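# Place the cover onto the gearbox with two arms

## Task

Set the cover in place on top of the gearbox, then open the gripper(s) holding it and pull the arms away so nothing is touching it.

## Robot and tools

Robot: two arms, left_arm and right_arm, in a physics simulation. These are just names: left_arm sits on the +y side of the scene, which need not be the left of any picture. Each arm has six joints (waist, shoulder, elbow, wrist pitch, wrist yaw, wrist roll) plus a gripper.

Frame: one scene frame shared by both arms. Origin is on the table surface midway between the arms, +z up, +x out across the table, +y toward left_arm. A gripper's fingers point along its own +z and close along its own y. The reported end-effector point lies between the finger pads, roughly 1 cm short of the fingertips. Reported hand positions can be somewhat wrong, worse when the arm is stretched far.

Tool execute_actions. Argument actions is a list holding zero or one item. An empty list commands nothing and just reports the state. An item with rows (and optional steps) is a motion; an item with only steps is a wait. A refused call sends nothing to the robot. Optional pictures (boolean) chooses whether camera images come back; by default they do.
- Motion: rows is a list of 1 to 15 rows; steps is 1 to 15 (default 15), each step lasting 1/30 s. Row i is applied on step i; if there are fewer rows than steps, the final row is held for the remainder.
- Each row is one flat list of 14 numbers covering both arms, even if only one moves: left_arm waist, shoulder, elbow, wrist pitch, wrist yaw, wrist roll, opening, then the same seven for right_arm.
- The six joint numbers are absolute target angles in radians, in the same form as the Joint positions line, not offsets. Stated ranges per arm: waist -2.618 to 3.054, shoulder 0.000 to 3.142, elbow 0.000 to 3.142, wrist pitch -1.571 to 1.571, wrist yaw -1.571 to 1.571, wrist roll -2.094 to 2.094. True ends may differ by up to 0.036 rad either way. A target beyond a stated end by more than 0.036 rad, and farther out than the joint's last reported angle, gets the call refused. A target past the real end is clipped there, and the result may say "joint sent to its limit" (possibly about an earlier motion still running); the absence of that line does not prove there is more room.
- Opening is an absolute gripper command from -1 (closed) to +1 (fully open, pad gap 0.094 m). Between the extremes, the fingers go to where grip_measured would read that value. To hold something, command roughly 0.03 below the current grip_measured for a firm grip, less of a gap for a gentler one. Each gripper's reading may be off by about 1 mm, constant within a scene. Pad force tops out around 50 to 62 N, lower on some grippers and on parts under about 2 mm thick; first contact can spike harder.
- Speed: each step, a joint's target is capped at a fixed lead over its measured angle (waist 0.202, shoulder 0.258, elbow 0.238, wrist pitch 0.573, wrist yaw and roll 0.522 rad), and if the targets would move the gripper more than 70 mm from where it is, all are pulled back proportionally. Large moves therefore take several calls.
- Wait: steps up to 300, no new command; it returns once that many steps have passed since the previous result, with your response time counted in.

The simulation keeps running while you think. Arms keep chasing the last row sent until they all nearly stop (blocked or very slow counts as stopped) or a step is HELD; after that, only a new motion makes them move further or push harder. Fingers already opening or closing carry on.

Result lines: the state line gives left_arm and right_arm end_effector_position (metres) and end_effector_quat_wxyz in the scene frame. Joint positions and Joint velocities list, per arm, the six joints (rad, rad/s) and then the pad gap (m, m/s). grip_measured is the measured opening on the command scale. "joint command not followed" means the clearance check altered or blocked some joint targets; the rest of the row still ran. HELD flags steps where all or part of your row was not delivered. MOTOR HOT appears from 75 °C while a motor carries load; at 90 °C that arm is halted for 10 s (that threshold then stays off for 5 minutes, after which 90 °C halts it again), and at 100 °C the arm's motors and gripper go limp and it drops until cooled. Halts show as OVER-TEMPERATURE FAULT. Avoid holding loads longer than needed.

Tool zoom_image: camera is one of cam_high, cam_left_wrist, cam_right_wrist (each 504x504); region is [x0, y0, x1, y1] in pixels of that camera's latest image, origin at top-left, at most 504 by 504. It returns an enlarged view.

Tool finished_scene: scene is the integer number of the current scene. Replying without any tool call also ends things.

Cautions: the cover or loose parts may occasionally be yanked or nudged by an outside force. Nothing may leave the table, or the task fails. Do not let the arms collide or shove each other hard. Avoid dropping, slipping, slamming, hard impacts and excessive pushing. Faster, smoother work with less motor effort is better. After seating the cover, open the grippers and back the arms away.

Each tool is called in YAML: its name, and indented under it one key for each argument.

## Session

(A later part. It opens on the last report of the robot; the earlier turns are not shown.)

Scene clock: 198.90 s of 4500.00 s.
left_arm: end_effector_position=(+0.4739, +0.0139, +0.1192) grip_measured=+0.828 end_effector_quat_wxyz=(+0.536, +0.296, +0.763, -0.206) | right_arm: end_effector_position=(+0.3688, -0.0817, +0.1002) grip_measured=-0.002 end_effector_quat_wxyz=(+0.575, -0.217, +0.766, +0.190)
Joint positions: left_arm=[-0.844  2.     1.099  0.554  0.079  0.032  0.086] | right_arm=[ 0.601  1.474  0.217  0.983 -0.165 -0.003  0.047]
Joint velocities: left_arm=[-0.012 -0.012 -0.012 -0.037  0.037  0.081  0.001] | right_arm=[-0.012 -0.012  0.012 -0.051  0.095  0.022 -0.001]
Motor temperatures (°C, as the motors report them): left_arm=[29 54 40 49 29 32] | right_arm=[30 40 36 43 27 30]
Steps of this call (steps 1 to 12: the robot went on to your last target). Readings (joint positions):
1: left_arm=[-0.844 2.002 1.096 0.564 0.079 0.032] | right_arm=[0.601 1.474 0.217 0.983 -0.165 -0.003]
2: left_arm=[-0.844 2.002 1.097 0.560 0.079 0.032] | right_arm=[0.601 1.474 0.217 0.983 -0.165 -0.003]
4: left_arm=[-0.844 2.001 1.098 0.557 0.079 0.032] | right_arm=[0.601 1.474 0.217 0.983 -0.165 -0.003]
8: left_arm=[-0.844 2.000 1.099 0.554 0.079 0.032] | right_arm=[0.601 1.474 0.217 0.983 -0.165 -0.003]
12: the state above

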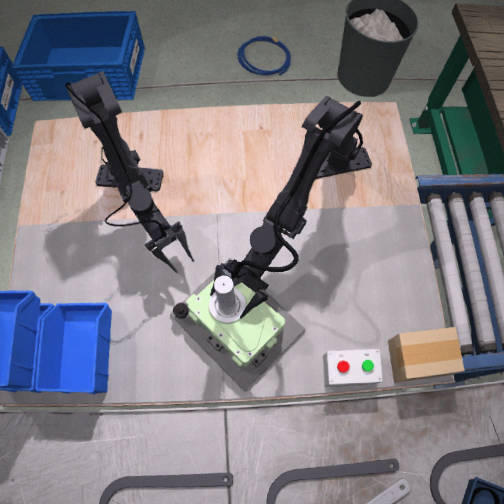

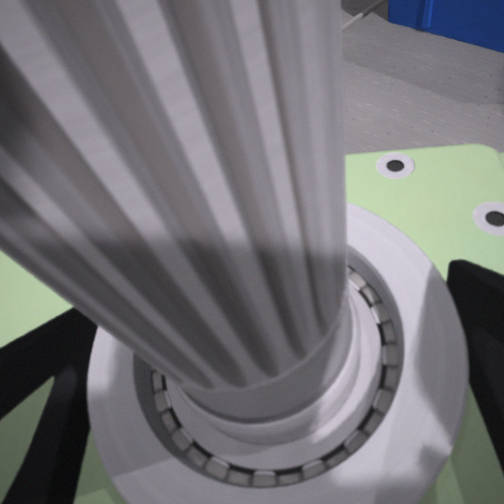

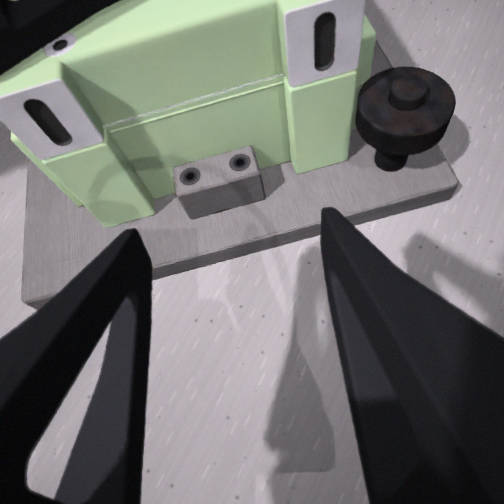

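execute_actions:
  actions:
    - {"rows":[[-0.84,1.99,1.12,0.52,0.085,0.035,0.8,0.5,1.4,0.2,1.0,-0.17,0,0],[-0.84,1.99,1.12,0.52,0.085,0.035,1,0.5,1.4,0.2,1.0,-0.17,0,0],[-0.84,1.99,1.12,0.52,0.085,0.035,1,0.5,1.4,0.2,1.0,-0.17,0,0],[-0.84,1.99,1.12,0.52,0.085,0.035,1,0.5,1.4,0.2,1.0,-0.17,0,0],[-0.84,1.93,1.12,0.52,0.085,0.035,1,0.5,1.4,0.2,1.0,-0.17,0,0],[-0.84,1.9,1.1,0.52,0.085,0.035,1,0.5,1.4,0.2,1.0,-0.17,0,0],[-0.84,1.86,1.05,0.52,0.085,0.035,1,0.5,1.4,0.2,1.0,-0.17,0,0],[-0.84,1.82,1.0,0.52,0.085,0.035,1,0.5,1.4,0.2,1.0,-0.17,0,0],[-0.84,1.78,0.95,0.52,0.085,0.035,1,0.5,1.4,0.2,1.0,-0.17,0,0],[-0.84,1.72,0.89,0.52,0.085,0.035,1,0.5,1.4,0.2,1.0,-0.17,0,0],[-0.84,1.66,0.83,0.52,0.085,0.035,1,0.5,1.4,0.2,1.0,-0.17,0,0],[-0.84,1.6,0.77,0.52,0.085,0.035,1,0.5,1.4,0.2,1.0,-0.17,0,0],[-0.84,1.54,0.7,0.52,0.085,0.035,1,0.5,1.4,0.2,1.0,-0.17,0,0],[-0.84,1.47,0.62,0.55,0.085,0.035,1,0.5,1.4,0.2,1.0,-0.17,0,0]]}
  pictures: false

execute_actions:
  actions:
    - {"rows":[[-0.7,1.5,0.5,0.75,0,0,1,0.5,1.3,0.15,1.0,-0.17,0,0]]}

zoom_image:
  camera: "cam_left_wrist"
  region: [100,100,504,350]

Scene clock: 201.27 s of 4500.00 s.
left_arm: end_effector_position=(+0.3904, +0.0777, +0.1711) grip_measured=+1.000 end_effector_quat_wxyz=(+0.559, +0.295, +0.746, -0.211) | right_arm: end_effector_position=(+0.3845, -0.1127, +0.1192) grip_measured=-0.002 end_effector_quat_wxyz=(+0.606, -0.179, +0.758, +0.165)
Joint positions: left_arm=[-0.844  1.532  0.703  0.538  0.079  0.04   0.094] | right_arm=[ 0.505  1.421  0.215  0.989 -0.167 -0.003  0.047]
Joint velocities: left_arm=[ 0.007 -1.58  -1.492  0.022 -0.081 -0.007  0.   ] | right_arm=[ 0.017 -0.007 -0.007 -0.066  0.022 -0.022 -0.   ]
Motor temperatures (°C, as the motors report them): left_arm=[29 53 40 48 29 32] | right_arm=[30 40 36 43 27 30]
Steps of this call (steps 1 to 30: the robot went on to your last target; steps 31 to 56: nothing new was sent; steps 57 to 71: all 15 steps of this action). Readings (joint positions):
57: left_arm=[-0.844 1.998 1.099 0.555 0.079 0.039] | right_arm=[0.587 1.467 0.217 0.981 -0.173 -0.003]
58: left_arm=[-0.844 1.998 1.099 0.554 0.079 0.040] | right_arm=[0.558 1.455 0.215 0.979 -0.175 -0.003]
60: left_arm=[-0.844 1.998 1.099 0.554 0.079 0.040] | right_arm=[0.515 1.431 0.215 0.983 -0.169 -0.003]
64: left_arm=[-0.844 1.936 1.069 0.528 0.079 0.040] | right_arm=[0.505 1.421 0.215 0.989 -0.167 -0.003]
71: the state above

Scene clock: 201.77 s of 4500.00 s.
left_arm: end_effector_position=(+0.4057, +0.1606, +0.1358) grip_measured=+1.000 end_effector_quat_wxyz=(+0.578, +0.207, +0.775, -0.150) | right_arm: end_effector_position=(+0.3724, -0.1168, +0.1351) grip_measured=-0.002 end_effector_quat_wxyz=(+0.626, -0.178, +0.740, +0.167)
Joint positions: left_arm=[-0.696  1.509  0.502  0.716  0.008  0.01   0.094] | right_arm=[ 0.505  1.319  0.167  0.99  -0.167 -0.003  0.047]
Joint velocities: left_arm=[-0.017  0.002  0.007  0.037  0.007  0.051  0.   ] | right_arm=[ 0.002  0.002  0.007 -0.066 -0.037 -0.037 -0.001]
Motor temperatures (°C, as the motors report them): left_arm=[29 53 40 48 29 32] | right_arm=[30 40 35 43 27 30]
Steps of this call (steps 1 to 15: all 15 steps of this action). Readings (joint positions):
1: left_arm=[-0.830 1.494 0.647 0.574 0.081 0.037] | right_arm=[0.505 1.408 0.209 0.987 -0.167 -0.003]
2: left_arm=[-0.798 1.477 0.597 0.625 0.076 0.032] | right_arm=[0.505 1.379 0.193 0.987 -0.167 -0.003]
4: left_arm=[-0.725 1.483 0.535 0.664 0.044 0.023] | right_arm=[0.505 1.332 0.171 0.988 -0.167 -0.003]
8: left_arm=[-0.696 1.509 0.502 0.672 0.013 0.014] | right_arm=[0.505 1.319 0.167 0.990 -0.167 -0.003]
15: the state above

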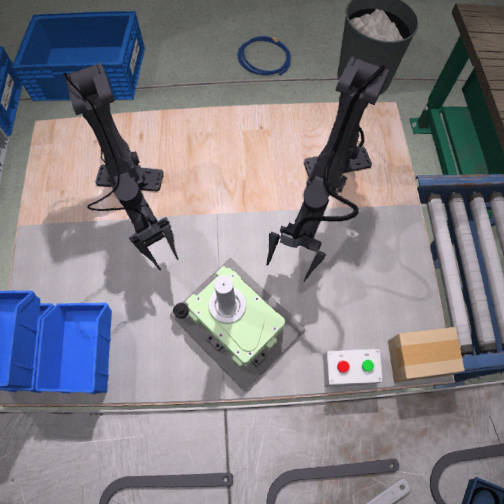

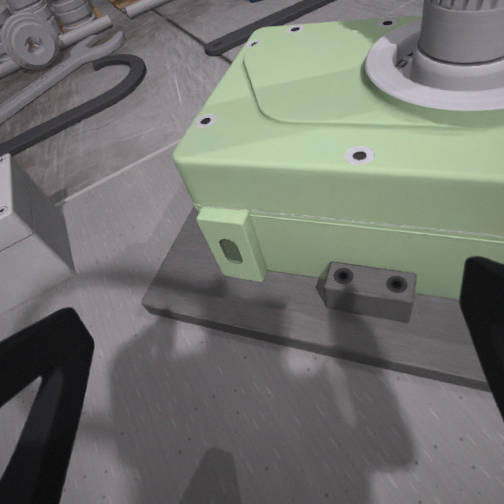

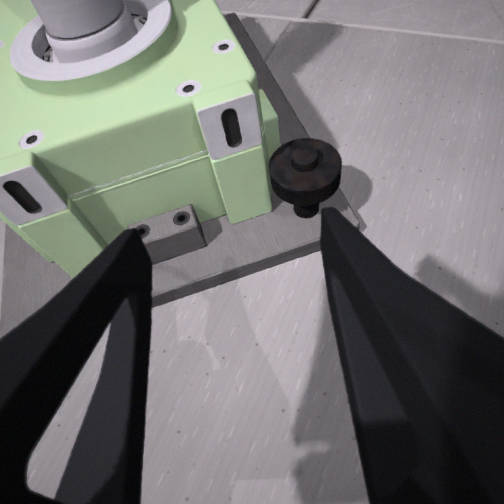

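Region (100, 100, 504, 350) of cam_left_wrist's 504x504 image, scaled by 1.248, with more detail than that image has; it fills the top 312 rows of this view, and the rest is white.

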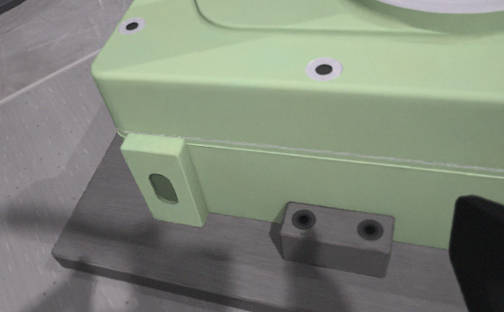

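zoom_image:
  camera: "cam_high"
  region: [170,290,310,400]

execute_actions:
  actions:
    - {"rows":[[-0.5,1.2,0.4,0.6,0,0,1,0.4,1.1,0.2,0.8,0,0,0]]}
  pictures: false

Region (170, 290, 310, 400) of cam_high's 504x504 image, scaled by 3.600, with more detail than that image has; it fills the top 396 rows of this view, and the rest is white.

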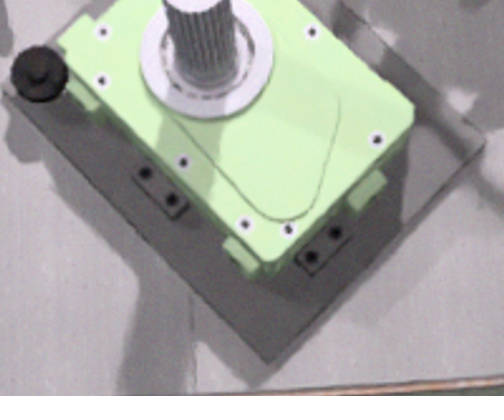

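Scene clock: 202.87 s of 4500.00 s.
left_arm: end_effector_position=(+0.4024, +0.2517, +0.1909) grip_measured=+1.000 end_effector_quat_wxyz=(+0.637, +0.118, +0.756, -0.095) | right_arm: end_effector_position=(+0.3818, -0.1786, +0.1615) grip_measured=-0.002 end_effector_quat_wxyz=(+0.657, -0.090, +0.744, +0.079)
Joint positions: left_arm=[-0.498  1.198  0.411  0.615 -0.006  0.006  0.094] | right_arm=[ 0.406  1.111  0.168  0.819 -0.012 -0.003  0.047]
Joint velocities: left_arm=[-0.007  0.002  0.002 -0.095  0.022  0.007  0.   ] | right_arm=[ 0.002  0.017  0.012 -0.095  0.066 -0.022  0.   ]
Motor temperatures (°C, as the motors report them): left_arm=[29 53 40 48 29 32] | right_arm=[30 40 36 43 27 30]
Steps of this call (steps 1 to 15: the robot went on to your last target; steps 16 to 18: nothing new was sent; steps 19 to 33: all 15 steps of this action). Readings (joint positions):
19: left_arm=[-0.675 1.484 0.492 0.708 0.022 0.009] | right_arm=[0.492 1.291 0.168 0.953 -0.155 -0.003]
20: left_arm=[-0.629 1.424 0.463 0.677 0.028 0.009] | right_arm=[0.460 1.233 0.168 0.902 -0.126 -0.003]
22: left_arm=[-0.531 1.287 0.417 0.635 0.008 0.007] | right_arm=[0.415 1.143 0.168 0.879 -0.075 -0.003]
26: left_arm=[-0.498 1.198 0.411 0.641 -0.006 0.006] | right_arm=[0.406 1.111 0.168 0.858 -0.031 -0.003]
33: the state above

finished_scene:
  scene: 2

The scene is finished: the task was done.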